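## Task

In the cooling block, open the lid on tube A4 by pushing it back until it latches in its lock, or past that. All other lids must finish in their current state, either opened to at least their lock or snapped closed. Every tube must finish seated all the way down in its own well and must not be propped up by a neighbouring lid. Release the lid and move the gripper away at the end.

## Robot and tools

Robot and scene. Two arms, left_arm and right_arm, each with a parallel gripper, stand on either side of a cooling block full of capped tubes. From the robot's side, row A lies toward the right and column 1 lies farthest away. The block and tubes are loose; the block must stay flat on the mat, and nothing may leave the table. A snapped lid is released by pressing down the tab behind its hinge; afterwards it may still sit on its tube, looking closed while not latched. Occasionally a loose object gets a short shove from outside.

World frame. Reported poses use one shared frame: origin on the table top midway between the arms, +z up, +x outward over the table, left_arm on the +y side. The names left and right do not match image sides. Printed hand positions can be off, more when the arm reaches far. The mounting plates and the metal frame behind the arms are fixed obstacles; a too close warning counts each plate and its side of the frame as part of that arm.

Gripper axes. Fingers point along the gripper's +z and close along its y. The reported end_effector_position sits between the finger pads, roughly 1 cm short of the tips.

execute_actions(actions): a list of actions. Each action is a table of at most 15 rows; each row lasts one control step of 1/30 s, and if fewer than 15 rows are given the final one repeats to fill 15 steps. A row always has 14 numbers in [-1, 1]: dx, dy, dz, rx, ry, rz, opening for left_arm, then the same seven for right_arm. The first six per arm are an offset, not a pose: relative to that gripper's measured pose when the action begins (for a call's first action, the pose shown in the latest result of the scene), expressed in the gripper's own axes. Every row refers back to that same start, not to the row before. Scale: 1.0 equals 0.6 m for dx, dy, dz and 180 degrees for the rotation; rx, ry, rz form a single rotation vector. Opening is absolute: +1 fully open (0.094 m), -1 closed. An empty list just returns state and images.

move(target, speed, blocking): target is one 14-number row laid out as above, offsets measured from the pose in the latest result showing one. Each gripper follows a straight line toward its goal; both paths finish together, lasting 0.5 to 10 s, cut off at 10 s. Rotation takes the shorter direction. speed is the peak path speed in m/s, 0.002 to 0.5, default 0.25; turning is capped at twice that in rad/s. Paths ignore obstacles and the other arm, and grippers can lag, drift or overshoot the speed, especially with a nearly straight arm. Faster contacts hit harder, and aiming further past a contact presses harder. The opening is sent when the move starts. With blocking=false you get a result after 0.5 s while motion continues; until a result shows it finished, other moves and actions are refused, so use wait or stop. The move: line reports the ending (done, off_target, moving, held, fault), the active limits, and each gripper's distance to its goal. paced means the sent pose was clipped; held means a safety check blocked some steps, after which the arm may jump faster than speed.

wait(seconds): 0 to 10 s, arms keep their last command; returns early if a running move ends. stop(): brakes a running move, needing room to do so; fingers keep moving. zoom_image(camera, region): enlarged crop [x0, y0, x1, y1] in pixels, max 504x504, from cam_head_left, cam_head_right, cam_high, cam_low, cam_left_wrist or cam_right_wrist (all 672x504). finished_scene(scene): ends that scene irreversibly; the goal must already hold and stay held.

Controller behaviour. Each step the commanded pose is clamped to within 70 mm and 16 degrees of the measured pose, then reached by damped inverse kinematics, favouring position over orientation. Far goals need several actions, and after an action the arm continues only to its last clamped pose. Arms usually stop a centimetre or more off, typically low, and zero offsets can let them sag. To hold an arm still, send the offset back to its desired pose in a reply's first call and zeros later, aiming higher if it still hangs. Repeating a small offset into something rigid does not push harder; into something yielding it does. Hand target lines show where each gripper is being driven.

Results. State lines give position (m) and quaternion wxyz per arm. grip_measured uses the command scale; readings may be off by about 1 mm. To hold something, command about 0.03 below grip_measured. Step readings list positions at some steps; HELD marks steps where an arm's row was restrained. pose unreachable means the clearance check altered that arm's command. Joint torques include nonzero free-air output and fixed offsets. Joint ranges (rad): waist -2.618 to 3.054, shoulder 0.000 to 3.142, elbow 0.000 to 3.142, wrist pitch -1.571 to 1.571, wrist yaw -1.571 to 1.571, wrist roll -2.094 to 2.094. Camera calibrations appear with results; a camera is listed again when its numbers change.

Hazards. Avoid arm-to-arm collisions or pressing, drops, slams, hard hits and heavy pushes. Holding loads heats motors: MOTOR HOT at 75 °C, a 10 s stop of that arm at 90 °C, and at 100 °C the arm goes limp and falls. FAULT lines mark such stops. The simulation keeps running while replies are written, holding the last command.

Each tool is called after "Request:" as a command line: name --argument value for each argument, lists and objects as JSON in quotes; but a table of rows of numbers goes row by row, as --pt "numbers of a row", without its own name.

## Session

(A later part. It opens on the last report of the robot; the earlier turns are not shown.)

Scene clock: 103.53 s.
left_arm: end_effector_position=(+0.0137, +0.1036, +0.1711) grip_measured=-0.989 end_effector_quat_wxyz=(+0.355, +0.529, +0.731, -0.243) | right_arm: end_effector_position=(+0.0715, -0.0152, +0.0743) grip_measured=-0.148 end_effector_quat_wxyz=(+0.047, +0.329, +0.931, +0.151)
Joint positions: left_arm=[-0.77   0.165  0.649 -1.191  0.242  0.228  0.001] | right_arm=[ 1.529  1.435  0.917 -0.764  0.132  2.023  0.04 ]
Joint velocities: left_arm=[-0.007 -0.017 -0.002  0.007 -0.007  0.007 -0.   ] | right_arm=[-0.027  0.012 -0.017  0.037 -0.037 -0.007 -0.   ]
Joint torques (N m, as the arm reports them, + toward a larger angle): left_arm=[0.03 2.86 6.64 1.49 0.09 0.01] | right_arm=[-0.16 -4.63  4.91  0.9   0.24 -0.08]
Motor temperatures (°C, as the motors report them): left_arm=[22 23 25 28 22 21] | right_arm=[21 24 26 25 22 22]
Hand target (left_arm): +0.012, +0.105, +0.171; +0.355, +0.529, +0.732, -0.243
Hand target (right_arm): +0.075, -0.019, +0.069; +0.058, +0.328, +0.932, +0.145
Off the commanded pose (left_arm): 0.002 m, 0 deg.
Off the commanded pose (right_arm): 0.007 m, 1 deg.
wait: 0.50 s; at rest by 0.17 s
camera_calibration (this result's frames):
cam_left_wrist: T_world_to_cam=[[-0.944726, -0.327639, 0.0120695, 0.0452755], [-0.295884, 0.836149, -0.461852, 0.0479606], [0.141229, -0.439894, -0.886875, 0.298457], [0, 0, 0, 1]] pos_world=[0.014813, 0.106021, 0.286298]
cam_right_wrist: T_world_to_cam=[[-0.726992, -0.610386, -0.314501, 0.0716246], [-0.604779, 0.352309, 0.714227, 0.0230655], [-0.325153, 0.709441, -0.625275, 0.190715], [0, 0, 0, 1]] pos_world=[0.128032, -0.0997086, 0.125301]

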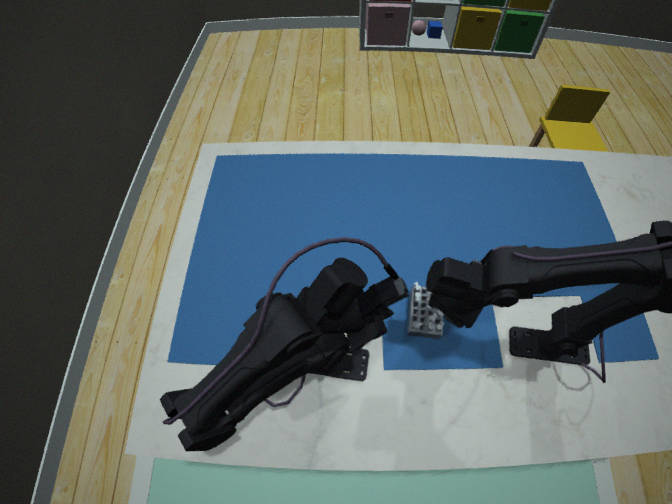

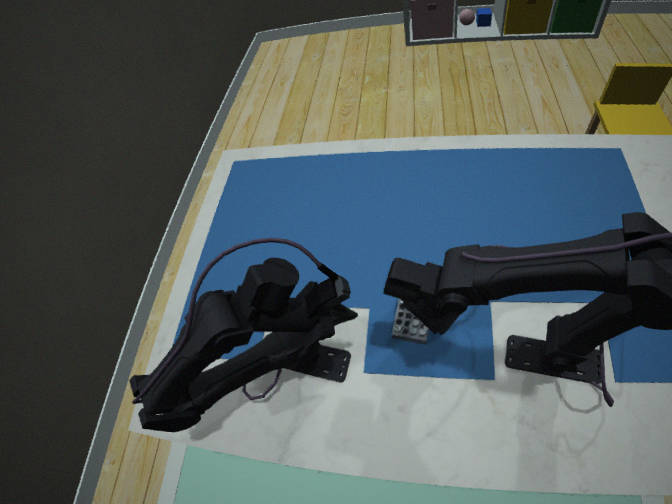

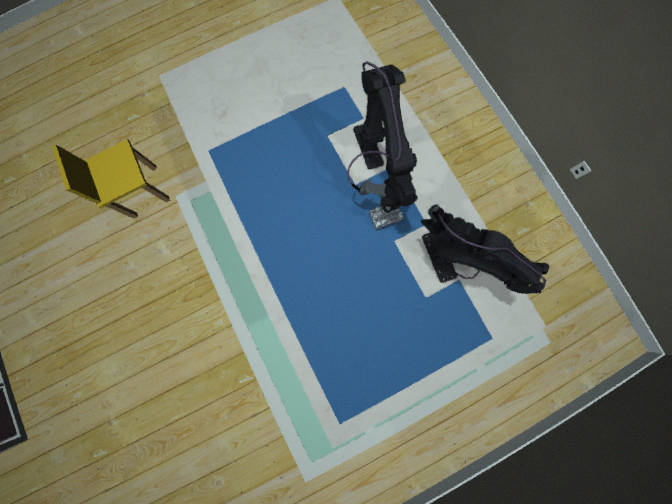

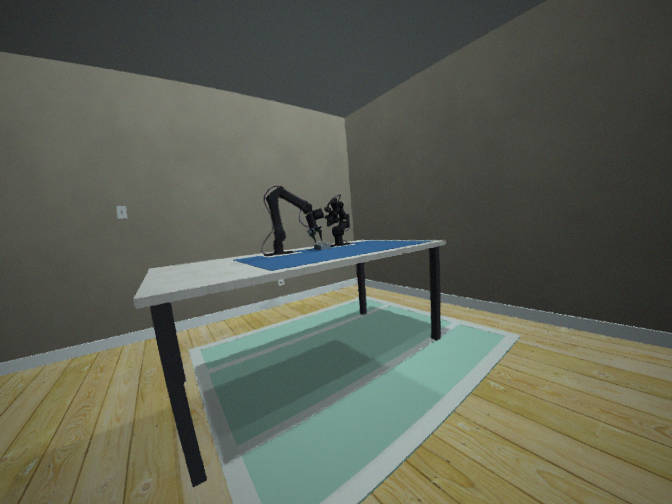

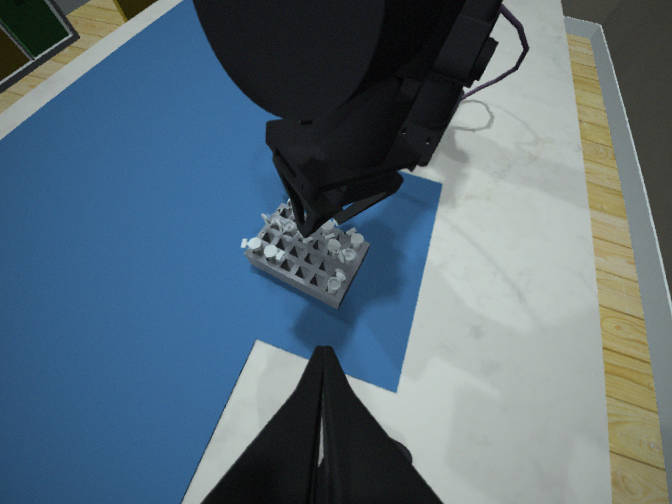

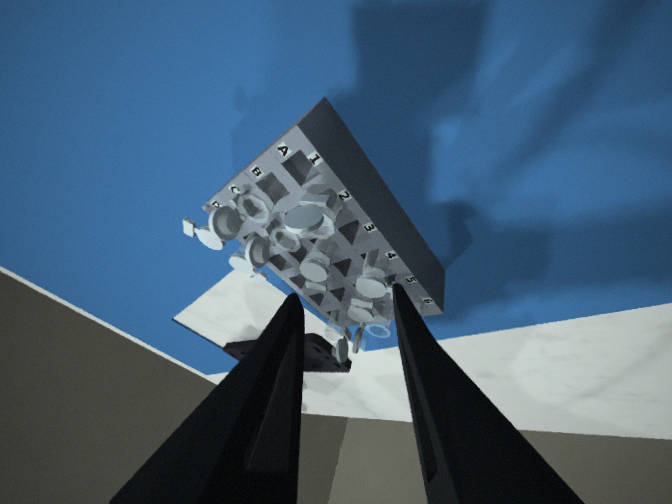

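Request:
execute_actions --actions '[[[0.002,-0.001,-0.003,0,0,0,-1,-0.0078,-0.0040,0.0084,0.0017,-0.0075,-0.0020,-0.149],[0.002,-0.001,-0.003,0,0,0,-1,-0.0079,-0.0044,0.0093,0.0022,-0.0078,-0.0021,-0.149],[0.002,-0.001,-0.003,0,0,0,-1,-0.0079,-0.0047,0.0101,0.0028,-0.0080,-0.0022,-0.149],[0.002,-0.001,-0.003,0,0,0,-1,-0.0080,-0.0051,0.0109,0.0033,-0.0083,-0.0023,-0.149],[0.002,-0.001,-0.003,0,0,0,-1,-0.0081,-0.0055,0.0117,0.0038,-0.0085,-0.0023,-0.149],[0.002,-0.001,-0.003,0,0,0,-1,-0.0081,-0.0058,0.0125,0.0044,-0.0088,-0.0024,-0.149],[0.002,-0.001,-0.003,0,0,0,-1,-0.0082,-0.0062,0.0133,0.0049,-0.0091,-0.0025,-0.149],[0.002,-0.001,-0.003,0,0,0,-1,-0.00825,-0.00657,0.01413,0.00544,-0.00933,-0.00258,-0.149]]]'

Request:
zoom_image --camera "cam_right_wrist" --region '[330, 235, 440, 345]'

Request:
zoom_image --camera "cam_left_wrist" --region '[300, 190, 380, 260]'

Scene clock: 109.03 s.
left_arm: end_effector_position=(+0.0137, +0.1036, +0.1711) grip_measured=-0.989 end_effector_quat_wxyz=(+0.355, +0.529, +0.731, -0.243) | right_arm: end_effector_position=(+0.0715, -0.0153, +0.0737) grip_measured=-0.148 end_effector_quat_wxyz=(+0.047, +0.329, +0.931, +0.149)
Joint positions: left_arm=[-0.77   0.165  0.649 -1.191  0.242  0.228  0.001] | right_arm=[ 1.529  1.437  0.917 -0.764  0.132  2.023  0.04 ]
Joint velocities: left_arm=[-0.012 -0.012 -0.002  0.007  0.051  0.022 -0.   ] | right_arm=[ 0.002 -0.002 -0.012 -0.037  0.022  0.022 -0.   ]
Joint torques (N m, as the arm reports them, + toward a larger angle): left_arm=[0.02 2.86 6.62 1.49 0.09 0.01] | right_arm=[-0.17 -3.47  4.87  0.91  0.23 -0.1 ]
Motor temperatures (°C, as the motors report them): left_arm=[22 23 25 28 22 21] | right_arm=[21 23 26 25 22 22]
Hand target (left_arm): +0.012, +0.105, +0.171; +0.355, +0.529, +0.732, -0.243
Hand target (right_arm): +0.075, -0.019, +0.065; +0.059, +0.328, +0.933, +0.138
Off the commanded pose (left_arm): 0.002 m, 0 deg.
Off the commanded pose (right_arm): 0.010 m, 2 deg.
Step readings (end_effector_position):
0: left_arm (+0.0137, +0.1036, +0.1711) | right_arm (+0.0715, -0.0152, +0.0743)
1: left_arm (+0.0137, +0.1036, +0.1711) | right_arm (+0.0715, -0.0152, +0.0743)
2: left_arm (+0.0137, +0.1036, +0.1711) | right_arm (+0.0715, -0.0152, +0.0743)
4: left_arm (+0.0137, +0.1036, +0.1711) | right_arm (+0.0715, -0.0152, +0.0743)
8: left_arm (+0.0137, +0.1036, +0.1711) | right_arm (+0.0715, -0.0153, +0.0737)
15: end_effector_position above
camera_calibration (this result's frames):
cam_left_wrist: T_world_to_cam=[[-0.944726, -0.327639, 0.0120695, 0.0452755], [-0.295884, 0.836149, -0.461852, 0.0479606], [0.141229, -0.439894, -0.886875, 0.298457], [0, 0, 0, 1]] pos_world=[0.014813, 0.106021, 0.286298]
cam_right_wrist: T_world_to_cam=[[-0.727141, -0.611089, -0.312789, 0.0712222], [-0.604441, 0.353908, 0.713723, 0.0235785], [-0.325449, 0.708039, -0.626708, 0.190488], [0, 0, 0, 1]] pos_world=[0.128035, -0.0996945, 0.124829]

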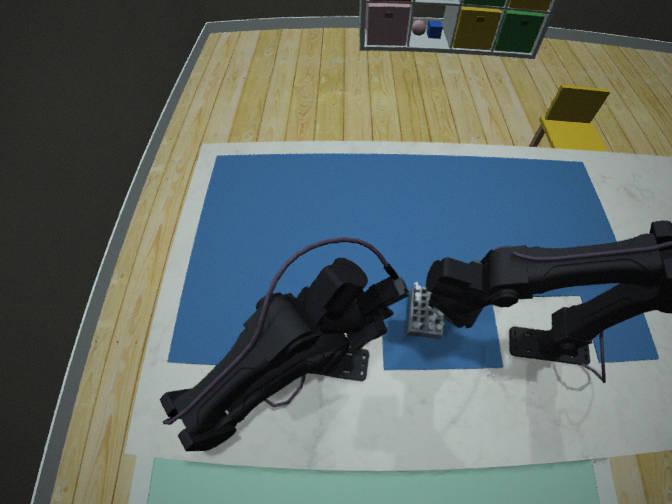

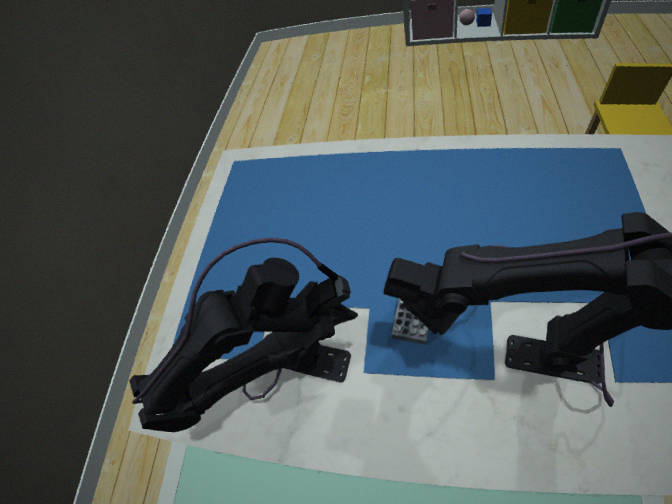

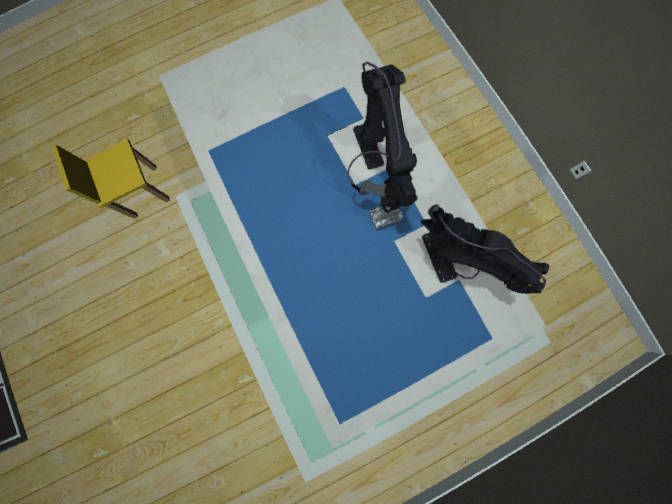

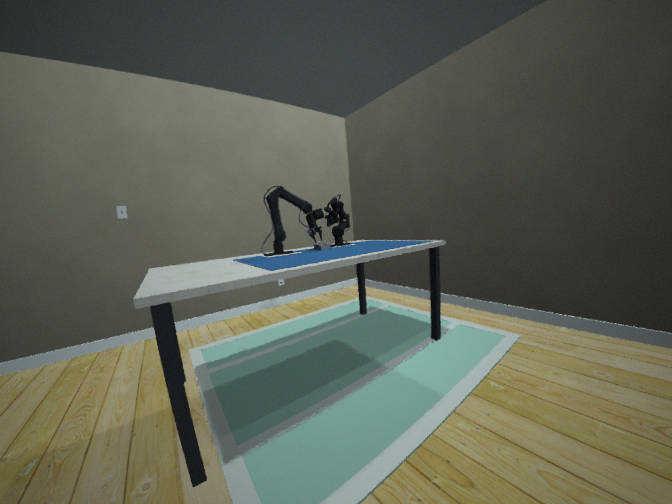

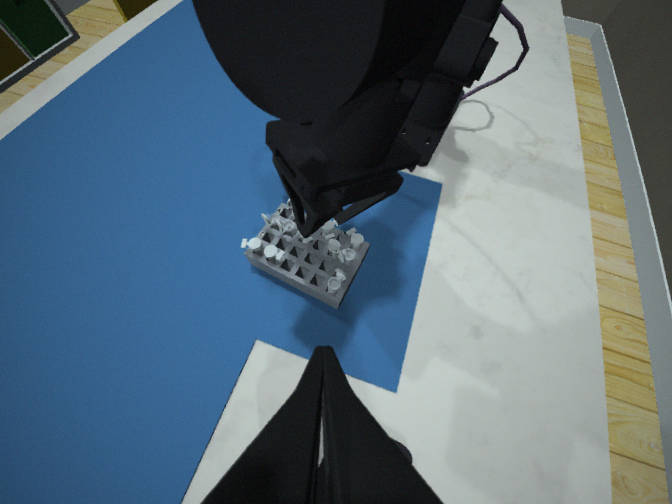

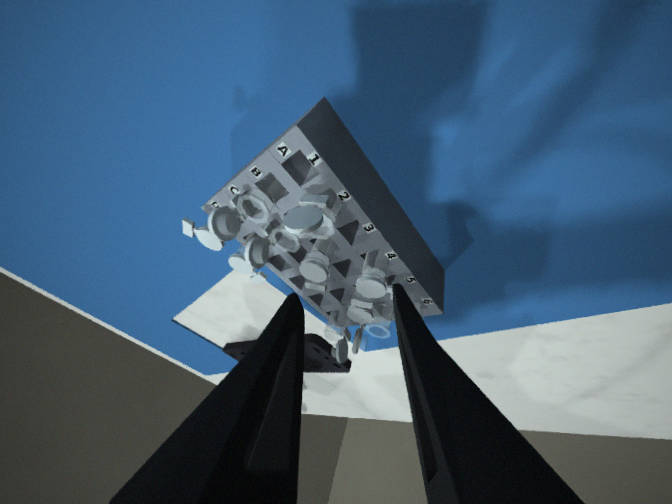

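Region (330, 235, 440, 345) of cam_right_wrist's 672x504 image, scaled by 4.582, with more detail than that image has.

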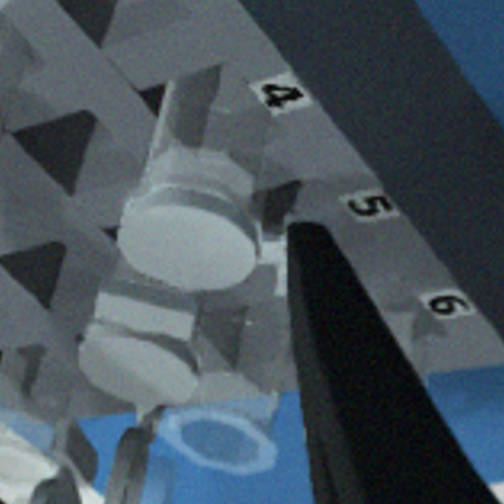

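Region (300, 190, 380, 260) of cam_left_wrist's 672x504 image, scaled by 6.300, with more detail than that image has; it fills the top 441 rows of this view, and the rest is white.

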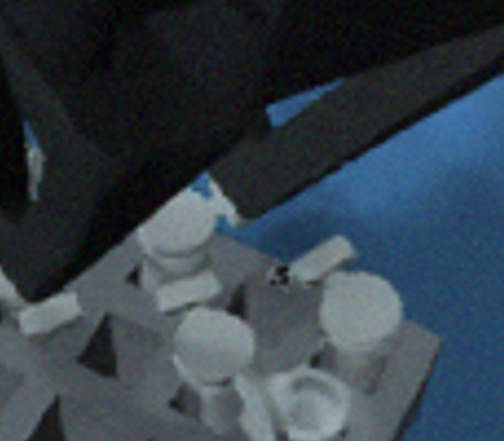

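Request:
execute_actions --actions '[[[0.002,-0.001,-0.003,0,0,0,-1,-0.0082,-0.0064,0.0138,0.0053,-0.0092,-0.0026,-0.149],[0.002,-0.001,-0.003,0,0,0,-1,-0.0083,-0.0068,0.0145,0.0057,-0.0095,-0.0026,-0.149],[0.002,-0.001,-0.003,0,0,0,-1,-0.0083,-0.0071,0.0152,0.0062,-0.0097,-0.0027,-0.149],[0.002,-0.001,-0.003,0,0,0,-1,-0.0084,-0.0074,0.0159,0.0067,-0.0099,-0.0028,-0.149],[0.002,-0.001,-0.003,0,0,0,-1,-0.0084,-0.0077,0.0166,0.0071,-0.0101,-0.0028,-0.149],[0.002,-0.001,-0.003,0,0,0,-1,-0.0085,-0.0080,0.0173,0.0076,-0.0104,-0.0029,-0.149],[0.002,-0.001,-0.003,0,0,0,-1,-0.0085,-0.0084,0.0180,0.0080,-0.0106,-0.0030,-0.149],[0.002,-0.001,-0.003,0,0,0,-1,-0.0086,-0.00867,0.01868,0.0085,-0.01082,-0.00302,-0.149]]]'

Request:
zoom_image --camera "cam_right_wrist" --region '[330, 235, 440, 345]'

Request:
zoom_image --camera "cam_left_wrist" --region '[300, 190, 380, 260]'

Scene clock: 111.37 s.
left_arm: end_effector_position=(+0.0137, +0.1036, +0.1711) grip_measured=-0.989 end_effector_quat_wxyz=(+0.355, +0.529, +0.731, -0.243) | right_arm: end_effector_position=(+0.0714, -0.0154, +0.0731) grip_measured=-0.148 end_effector_quat_wxyz=(+0.047, +0.329, +0.931, +0.149)
Joint positions: left_arm=[-0.77   0.165  0.649 -1.191  0.242  0.228  0.001] | right_arm=[ 1.529  1.439  0.917 -0.764  0.131  2.023  0.04 ]
Joint velocities: left_arm=[-0.017  0.002 -0.017 -0.066 -0.051  0.007  0.   ] | right_arm=[ 0.002 -0.002  0.002 -0.11   0.051 -0.066 -0.001]
Joint torques (N m, as the arm reports them, + toward a larger angle): left_arm=[0.02 2.87 6.63 1.49 0.08 0.  ] | right_arm=[-0.15 -2.55  4.8   0.9   0.27 -0.1 ]
Motor temperatures (°C, as the motors report them): left_arm=[22 23 25 28 22 21] | right_arm=[21 23 26 25 22 22]
Hand target (left_arm): +0.012, +0.105, +0.171; +0.355, +0.529, +0.732, -0.243
Hand target (right_arm): +0.074, -0.020, +0.062; +0.059, +0.328, +0.934, +0.131
Off the commanded pose (left_arm): 0.002 m, 0 deg.
Off the commanded pose (right_arm): 0.013 m, 2 deg.
Step readings (end_effector_position):
0: left_arm (+0.0137, +0.1036, +0.1711) | right_arm (+0.0715, -0.0153, +0.0737)
1: left_arm (+0.0137, +0.1036, +0.1711) | right_arm (+0.0715, -0.0153, +0.0737)
2: left_arm (+0.0137, +0.1036, +0.1711) | right_arm (+0.0715, -0.0153, +0.0737)
4: left_arm (+0.0137, +0.1036, +0.1711) | right_arm (+0.0715, -0.0153, +0.0737)
8: left_arm (+0.0137, +0.1036, +0.1711) | right_arm (+0.0714, -0.0154, +0.0731)
15: end_effector_position above
camera_calibration (this result's frames):
cam_left_wrist: T_world_to_cam=[[-0.944726, -0.327639, 0.0120695, 0.0452755], [-0.295884, 0.836149, -0.461852, 0.0479606], [0.141229, -0.439894, -0.886875, 0.298457], [0, 0, 0, 1]] pos_world=[0.014813, 0.106021, 0.286298]
cam_right_wrist: T_world_to_cam=[[-0.727356, -0.61178, -0.310933, 0.0707806], [-0.603725, 0.355002, 0.713786, 0.0238573], [-0.326298, 0.706894, -0.627559, 0.19024], [0, 0, 0, 1]] pos_world=[0.127961, -0.0996465, 0.124366]

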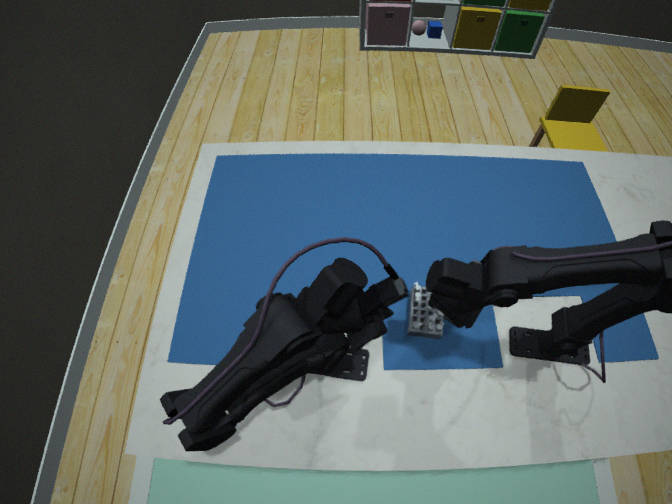

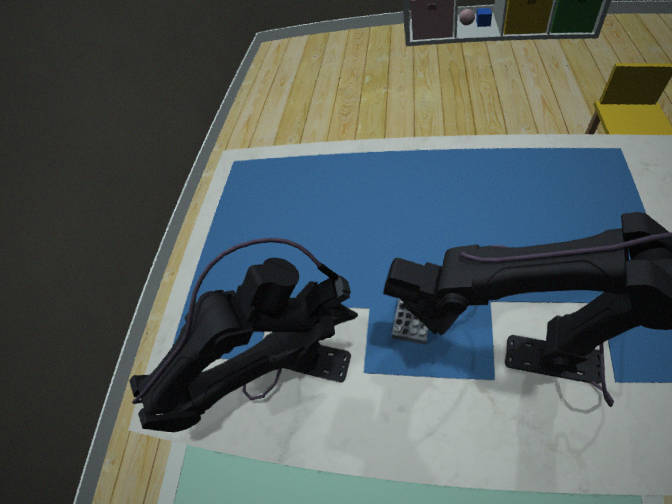

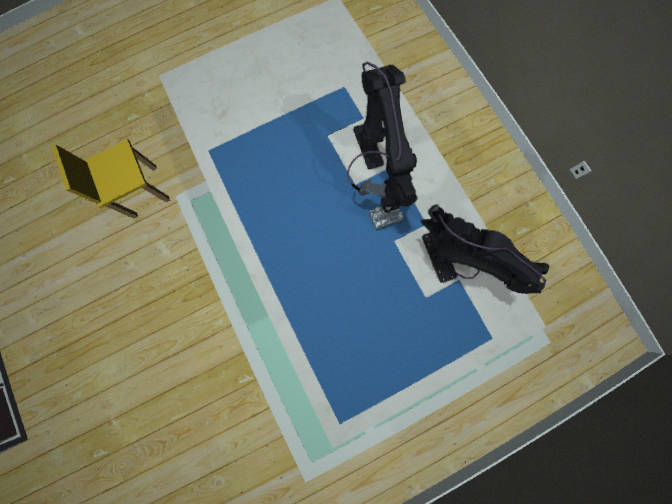

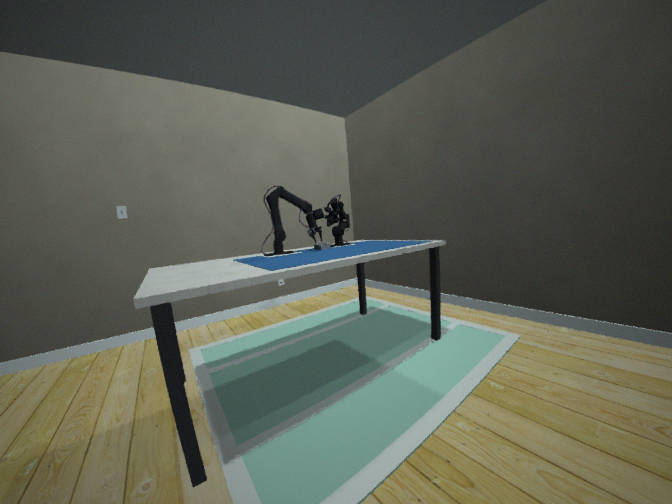

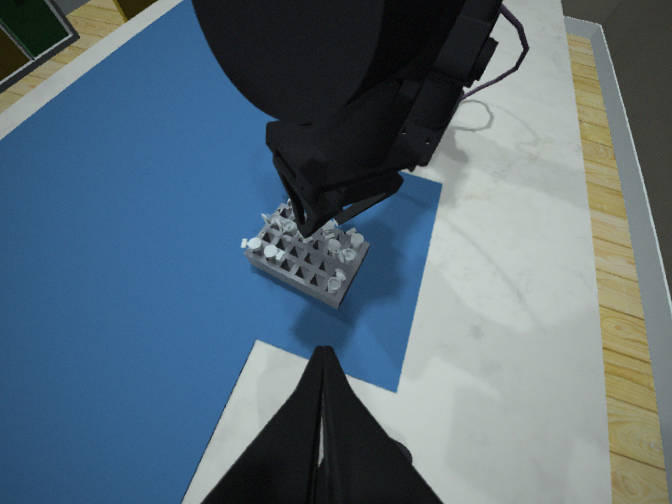

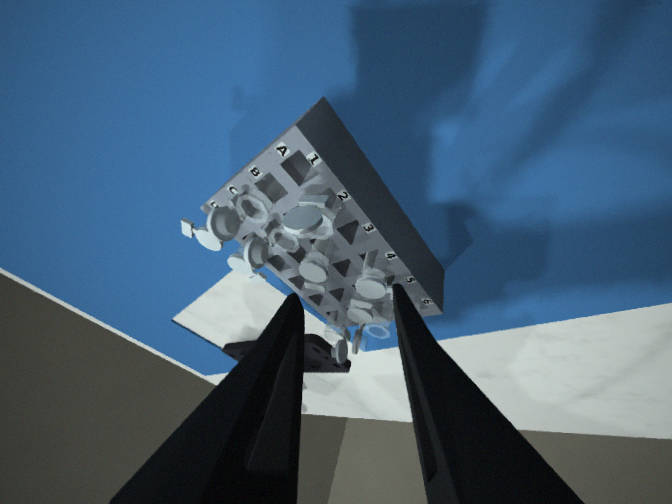

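Region (330, 235, 440, 345) of cam_right_wrist's 672x504 image, scaled by 4.582, with more detail than that image has.

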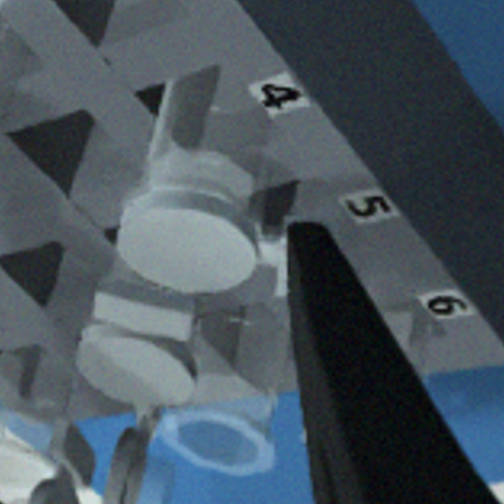

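Region (300, 190, 380, 260) of cam_left_wrist's 672x504 image, scaled by 6.300, with more detail than that image has; it fills the top 441 rows of this view, and the rest is white.

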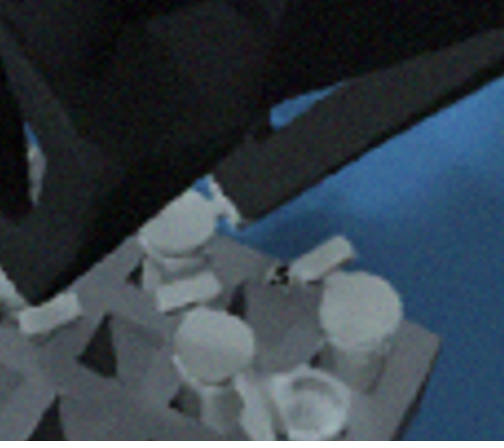

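Request:
execute_actions --actions '[[[0.002,-0.001,-0.003,0,0,0,-1,-0.0087,-0.0085,0.0184,0.0083,-0.0107,-0.0030,-0.149],[0.002,-0.001,-0.003,0,0,0,-1,-0.0088,-0.0088,0.0190,0.0087,-0.0109,-0.0031,-0.149],[0.002,-0.001,-0.003,0,0,0,-1,-0.0088,-0.0091,0.0197,0.0091,-0.0111,-0.0031,-0.149],[0.002,-0.001,-0.003,0,0,0,-1,-0.0089,-0.0093,0.0203,0.0096,-0.0113,-0.0032,-0.149],[0.002,-0.001,-0.003,0,0,0,-1,-0.0089,-0.0096,0.0209,0.0100,-0.0115,-0.0032,-0.149],[0.002,-0.001,-0.003,0,0,0,-1,-0.0090,-0.0099,0.0216,0.0104,-0.0117,-0.0033,-0.149],[0.002,-0.001,-0.003,0,0,0,-1,-0.0090,-0.0102,0.0222,0.0108,-0.0120,-0.0034,-0.149],[0.002,-0.001,-0.003,0,0,0,-1,-0.00907,-0.01052,0.02285,0.01127,-0.01216,-0.00344,-0.149]]]'

Request:
zoom_image --camera "cam_right_wrist" --region '[330, 235, 440, 345]'

Request:
zoom_image --camera "cam_left_wrist" --region '[300, 190, 380, 260]'

Scene clock: 115.43 s.
left_arm: end_effector_position=(+0.0137, +0.1036, +0.1711) grip_measured=-0.989 end_effector_quat_wxyz=(+0.355, +0.529, +0.731, -0.243) | right_arm: end_effector_position=(+0.0712, -0.0158, +0.0724) grip_measured=-0.148 end_effector_quat_wxyz=(+0.047, +0.329, +0.932, +0.147)
Joint positions: left_arm=[-0.77   0.165  0.649 -1.191  0.242  0.228  0.001] | right_arm=[ 1.529  1.442  0.917 -0.765  0.13   2.023  0.04 ]
Joint velocities: left_arm=[-0.007  0.007  0.007 -0.037  0.051  0.051  0.001] | right_arm=[ 0.007 -0.022  0.007 -0.007 -0.022 -0.007 -0.   ]
Joint torques (N m, as the arm reports them, + toward a larger angle): left_arm=[0.02 2.85 6.63 1.49 0.09 0.  ] | right_arm=[-0.15 -1.77  4.89  0.9   0.25 -0.09]
Motor temperatures (°C, as the motors report them): left_arm=[22 23 25 28 22 21] | right_arm=[21 23 26 25 22 22]
Hand target (left_arm): +0.012, +0.105, +0.171; +0.355, +0.529, +0.732, -0.243
Hand target (right_arm): +0.074, -0.021, +0.059; +0.060, +0.327, +0.935, +0.125
Off the commanded pose (left_arm): 0.002 m, 0 deg.
Off the commanded pose (right_arm): 0.015 m, 3 deg.
Step readings (end_effector_position):
0: left_arm (+0.0137, +0.1036, +0.1711) | right_arm (+0.0714, -0.0154, +0.0731)
1: left_arm (+0.0137, +0.1036, +0.1711) | right_arm (+0.0714, -0.0154, +0.0731)
2: left_arm (+0.0137, +0.1036, +0.1711) | right_arm (+0.0714, -0.0154, +0.0731)
4: left_arm (+0.0137, +0.1036, +0.1711) | right_arm (+0.0714, -0.0154, +0.0731)
8: left_arm (+0.0137, +0.1036, +0.1711) | right_arm (+0.0713, -0.0156, +0.0725)
15: end_effector_position above
camera_calibration (this result's frames):
cam_left_wrist: T_world_to_cam=[[-0.944726, -0.327639, 0.0120695, 0.0452755], [-0.295884, 0.836149, -0.461852, 0.0479606], [0.141229, -0.439894, -0.886875, 0.298457], [0, 0, 0, 1]] pos_world=[0.014813, 0.106021, 0.286298]
cam_right_wrist: T_world_to_cam=[[-0.727621, -0.612874, -0.308145, 0.0700364], [-0.603, 0.35728, 0.713261, 0.0244325], [-0.327045, 0.704795, -0.629528, 0.190152], [0, 0, 0, 1]] pos_world=[0.127881, -0.0998243, 0.123861]

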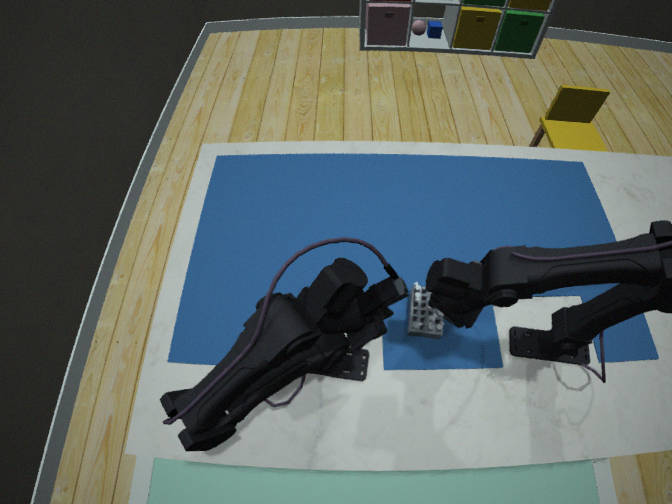

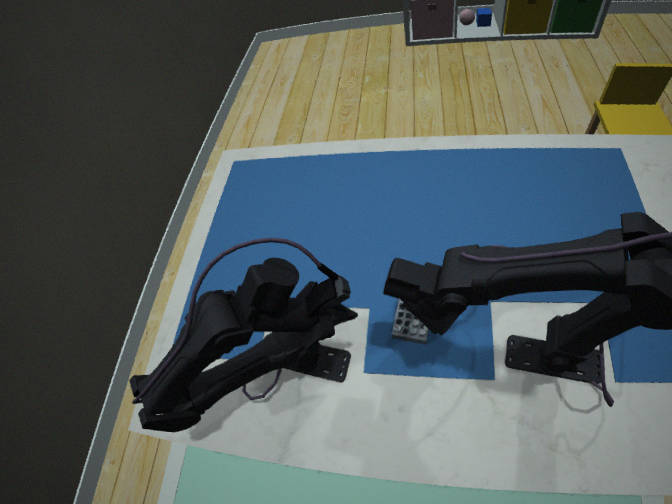

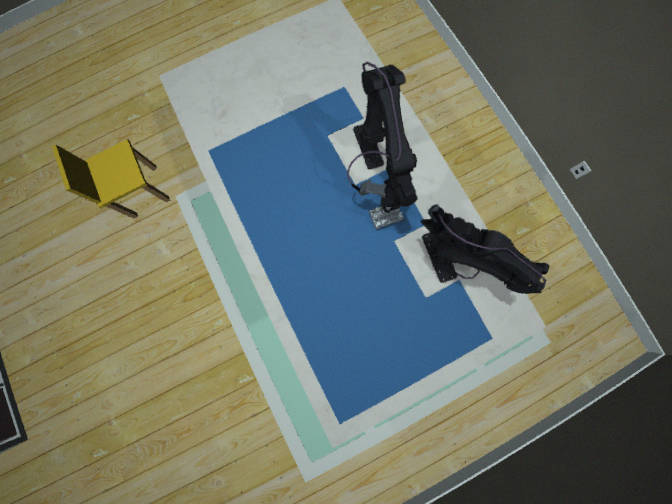

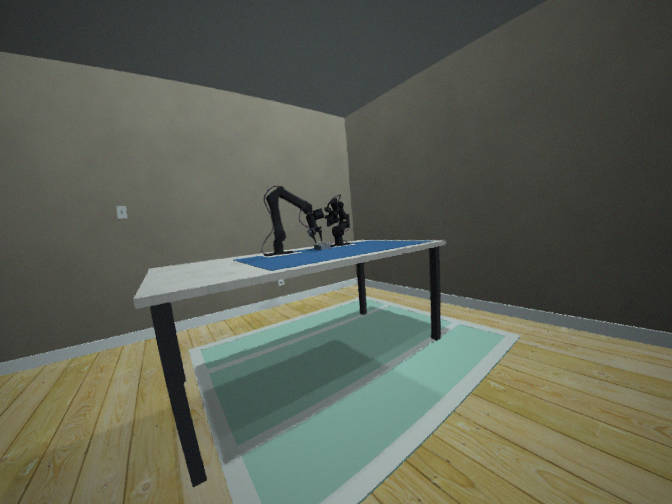

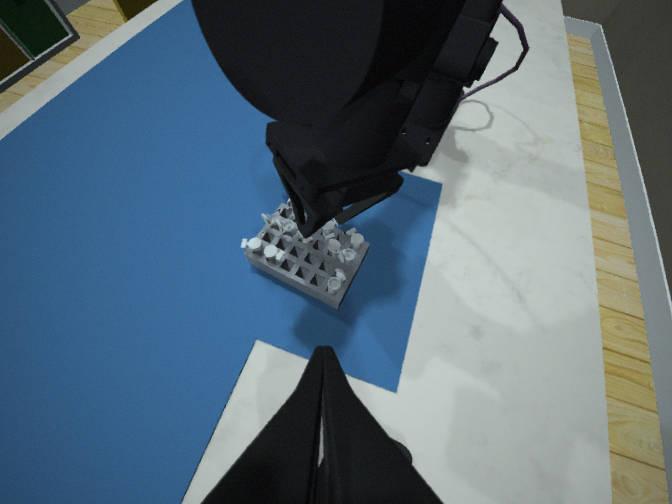

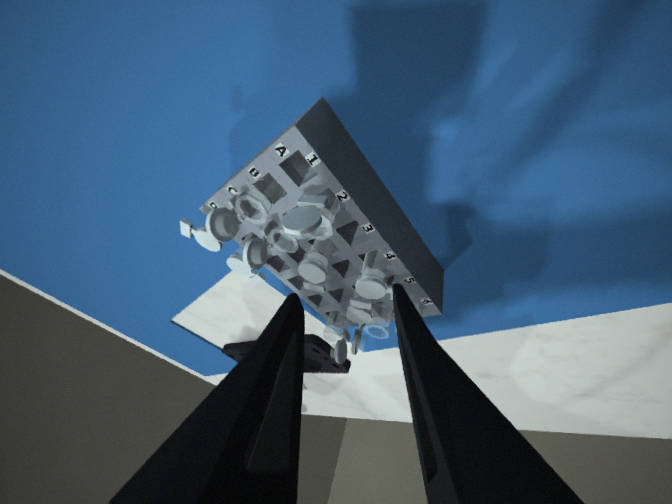

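Region (330, 235, 440, 345) of cam_right_wrist's 672x504 image, scaled by 4.582, with more detail than that image has.

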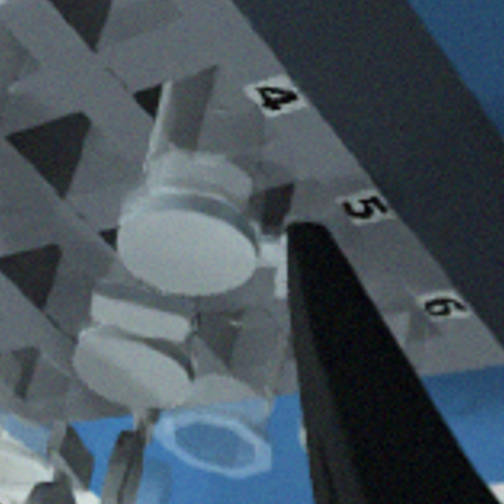

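Region (300, 190, 380, 260) of cam_left_wrist's 672x504 image, scaled by 6.300, with more detail than that image has; it fills the top 441 rows of this view, and the rest is white.

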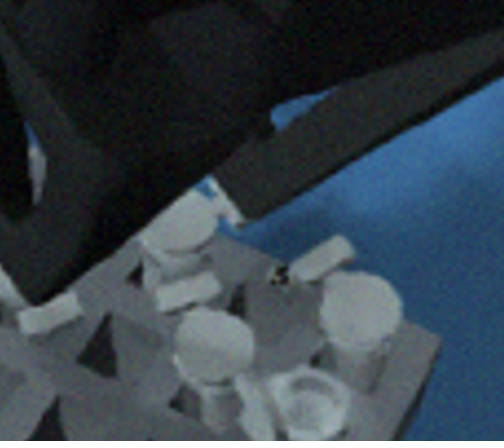

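Request:
execute_actions --actions '[[[0.002,-0.001,-0.003,0,0,0,-1,-0.00915,-0.01093,0.0252,0.01235,-0.0127,-0.0036,-0.149],[0.002,-0.001,-0.003,0,0,0,-1,-0.0094,-0.0124,0.02837,0.01448,-0.01375,-0.0039,-0.149],[0.002,-0.001,-0.003,0,0,0,-1,-0.0094,-0.0124,0.02837,0.01448,-0.01375,-0.0039,-0.149],[0.002,-0.001,-0.003,0,0,0,-1,-0.0094,-0.0124,0.02837,0.01448,-0.01375,-0.0039,-0.149],[0.002,-0.001,-0.003,0,0,0,-1,-0.0094,-0.0124,0.02837,0.01448,-0.01375,-0.0039,-0.149],[0.002,-0.001,-0.003,0,0,0,-1,-0.0089,-0.00945,0.022,0.01022,-0.01165,-0.00328,-0.149],[0.002,-0.001,-0.003,0,0,0,-1,-0.0084,-0.0065,0.0156,0.00595,-0.00955,-0.00264,-0.149]]]'

Request:
zoom_image --camera "cam_right_wrist" --region '[330, 235, 440, 345]'

Request:
zoom_image --camera "cam_left_wrist" --region '[300, 190, 380, 260]'

Scene clock: 121.20 s.
left_arm: end_effector_position=(+0.0137, +0.1036, +0.1711) grip_measured=-0.989 end_effector_quat_wxyz=(+0.355, +0.529, +0.731, -0.243) | right_arm: end_effector_position=(+0.0720, -0.0152, +0.0627) grip_measured=-0.148 end_effector_quat_wxyz=(+0.051, +0.329, +0.933, +0.134)
Joint positions: left_arm=[-0.77   0.165  0.649 -1.191  0.242  0.228  0.001] | right_arm=[ 1.529  1.48   0.917 -0.753  0.134  2.023  0.04 ]
Joint velocities: left_arm=[-0.002  0.012 -0.012  0.007  0.007  0.007 -0.   ] | right_arm=[-0.002  0.022  0.022 -0.037 -0.095  0.051  0.001]
Joint torques (N m, as the arm reports them, + toward a larger angle): left_arm=[0.02 2.86 6.63 1.49 0.09 0.01] | right_arm=[-0.15 -6.32  4.82  0.78  0.2  -0.09]
Motor temperatures (°C, as the motors report them): left_arm=[22 23 25 28 22 21] | right_arm=[21 23 26 25 22 22]
Hand target (left_arm): +0.012, +0.105, +0.171; +0.355, +0.529, +0.732, -0.243
Hand target (right_arm): +0.075, -0.020, +0.062; +0.059, +0.328, +0.934, +0.133
Off the commanded pose (left_arm): 0.002 m, 0 deg.
Off the commanded pose (right_arm): 0.005 m, 1 deg.
Step readings (end_effector_position):
0: left_arm (+0.0137, +0.1036, +0.1711) | right_arm (+0.0712, -0.0158, +0.0724)
1: left_arm (+0.0137, +0.1036, +0.1711) | right_arm (+0.0712, -0.0158, +0.0724)
2: left_arm (+0.0137, +0.1036, +0.1711) | right_arm (+0.0712, -0.0158, +0.0721)
4: left_arm (+0.0137, +0.1036, +0.1711) | right_arm (+0.0713, -0.0163, +0.0674)
8: left_arm (+0.0137, +0.1036, +0.1711) | right_arm (+0.0720, -0.0151, +0.0627)
15: end_effector_position above
camera_calibration (this result's frames):
cam_left_wrist: T_world_to_cam=[[-0.944726, -0.327639, 0.0120695, 0.0452755], [-0.295884, 0.836149, -0.461852, 0.0479606], [0.141229, -0.439894, -0.886875, 0.298457], [0, 0, 0, 1]] pos_world=[0.014813, 0.106021, 0.286298]
cam_right_wrist: T_world_to_cam=[[-0.72882, -0.620181, -0.290166, 0.0668417], [-0.601264, 0.37695, 0.70455, 0.0323726], [-0.32757, 0.687956, -0.647622, 0.184791], [0, 0, 0, 1]] pos_world=[0.128712, -0.097877, 0.116262]

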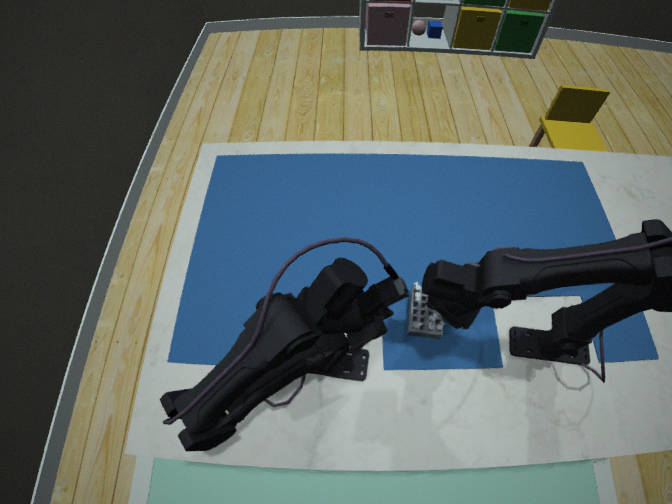

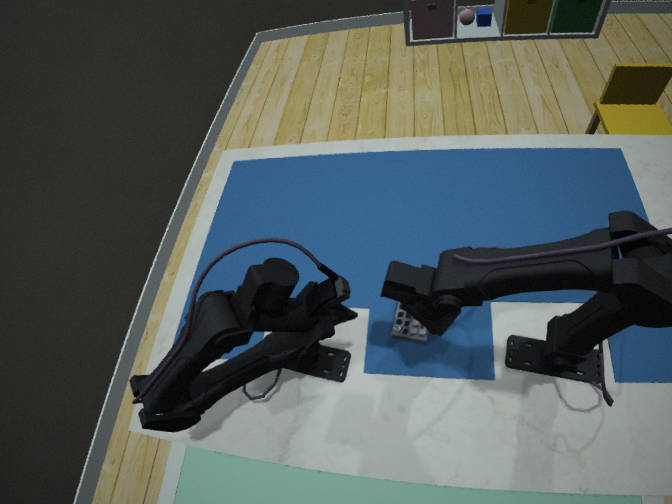

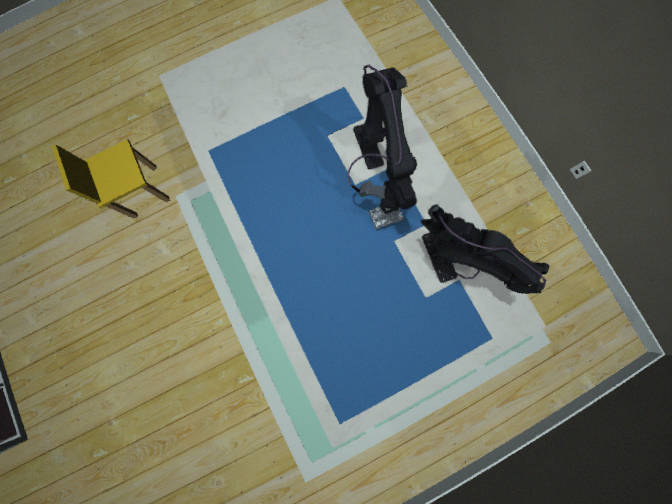

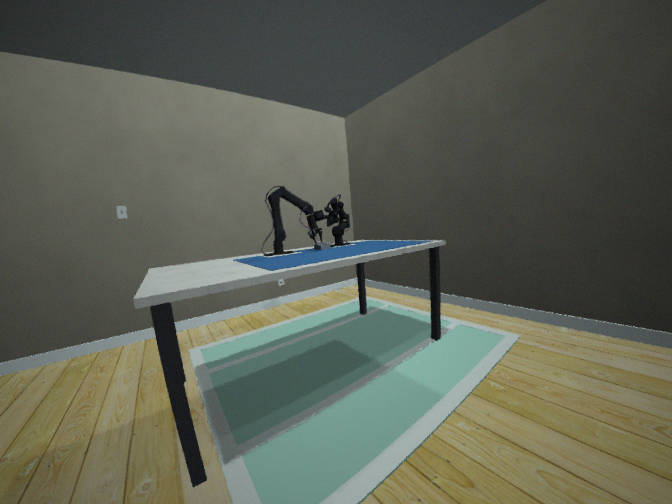

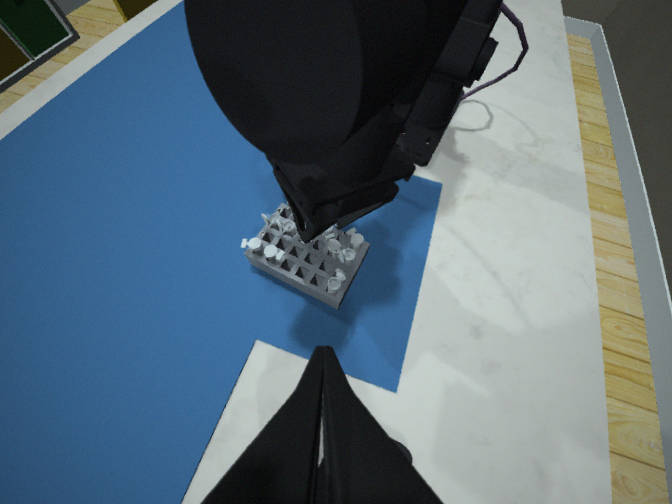

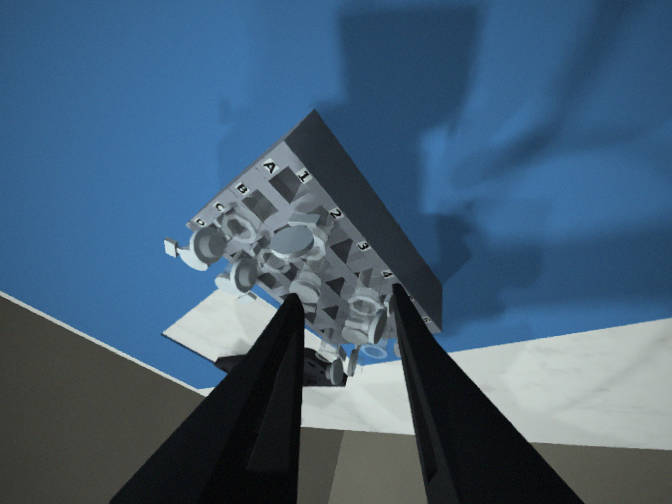

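Region (330, 235, 440, 345) of cam_right_wrist's 672x504 image, scaled by 4.582, with more detail than that image has.

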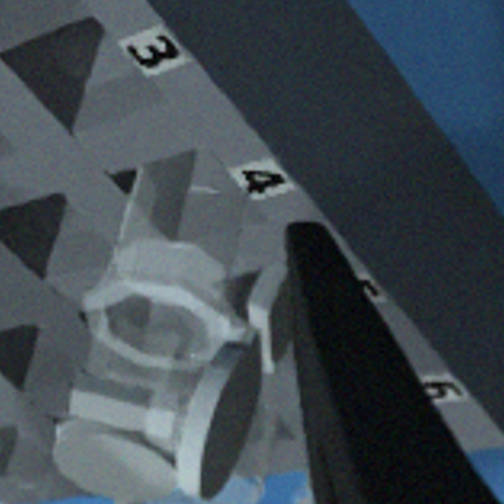

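Region (300, 190, 380, 260) of cam_left_wrist's 672x504 image, scaled by 6.300, with more detail than that image has; it fills the top 441 rows of this view, and the rest is white.

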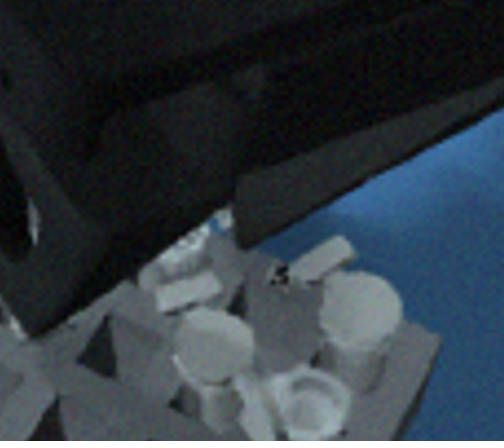

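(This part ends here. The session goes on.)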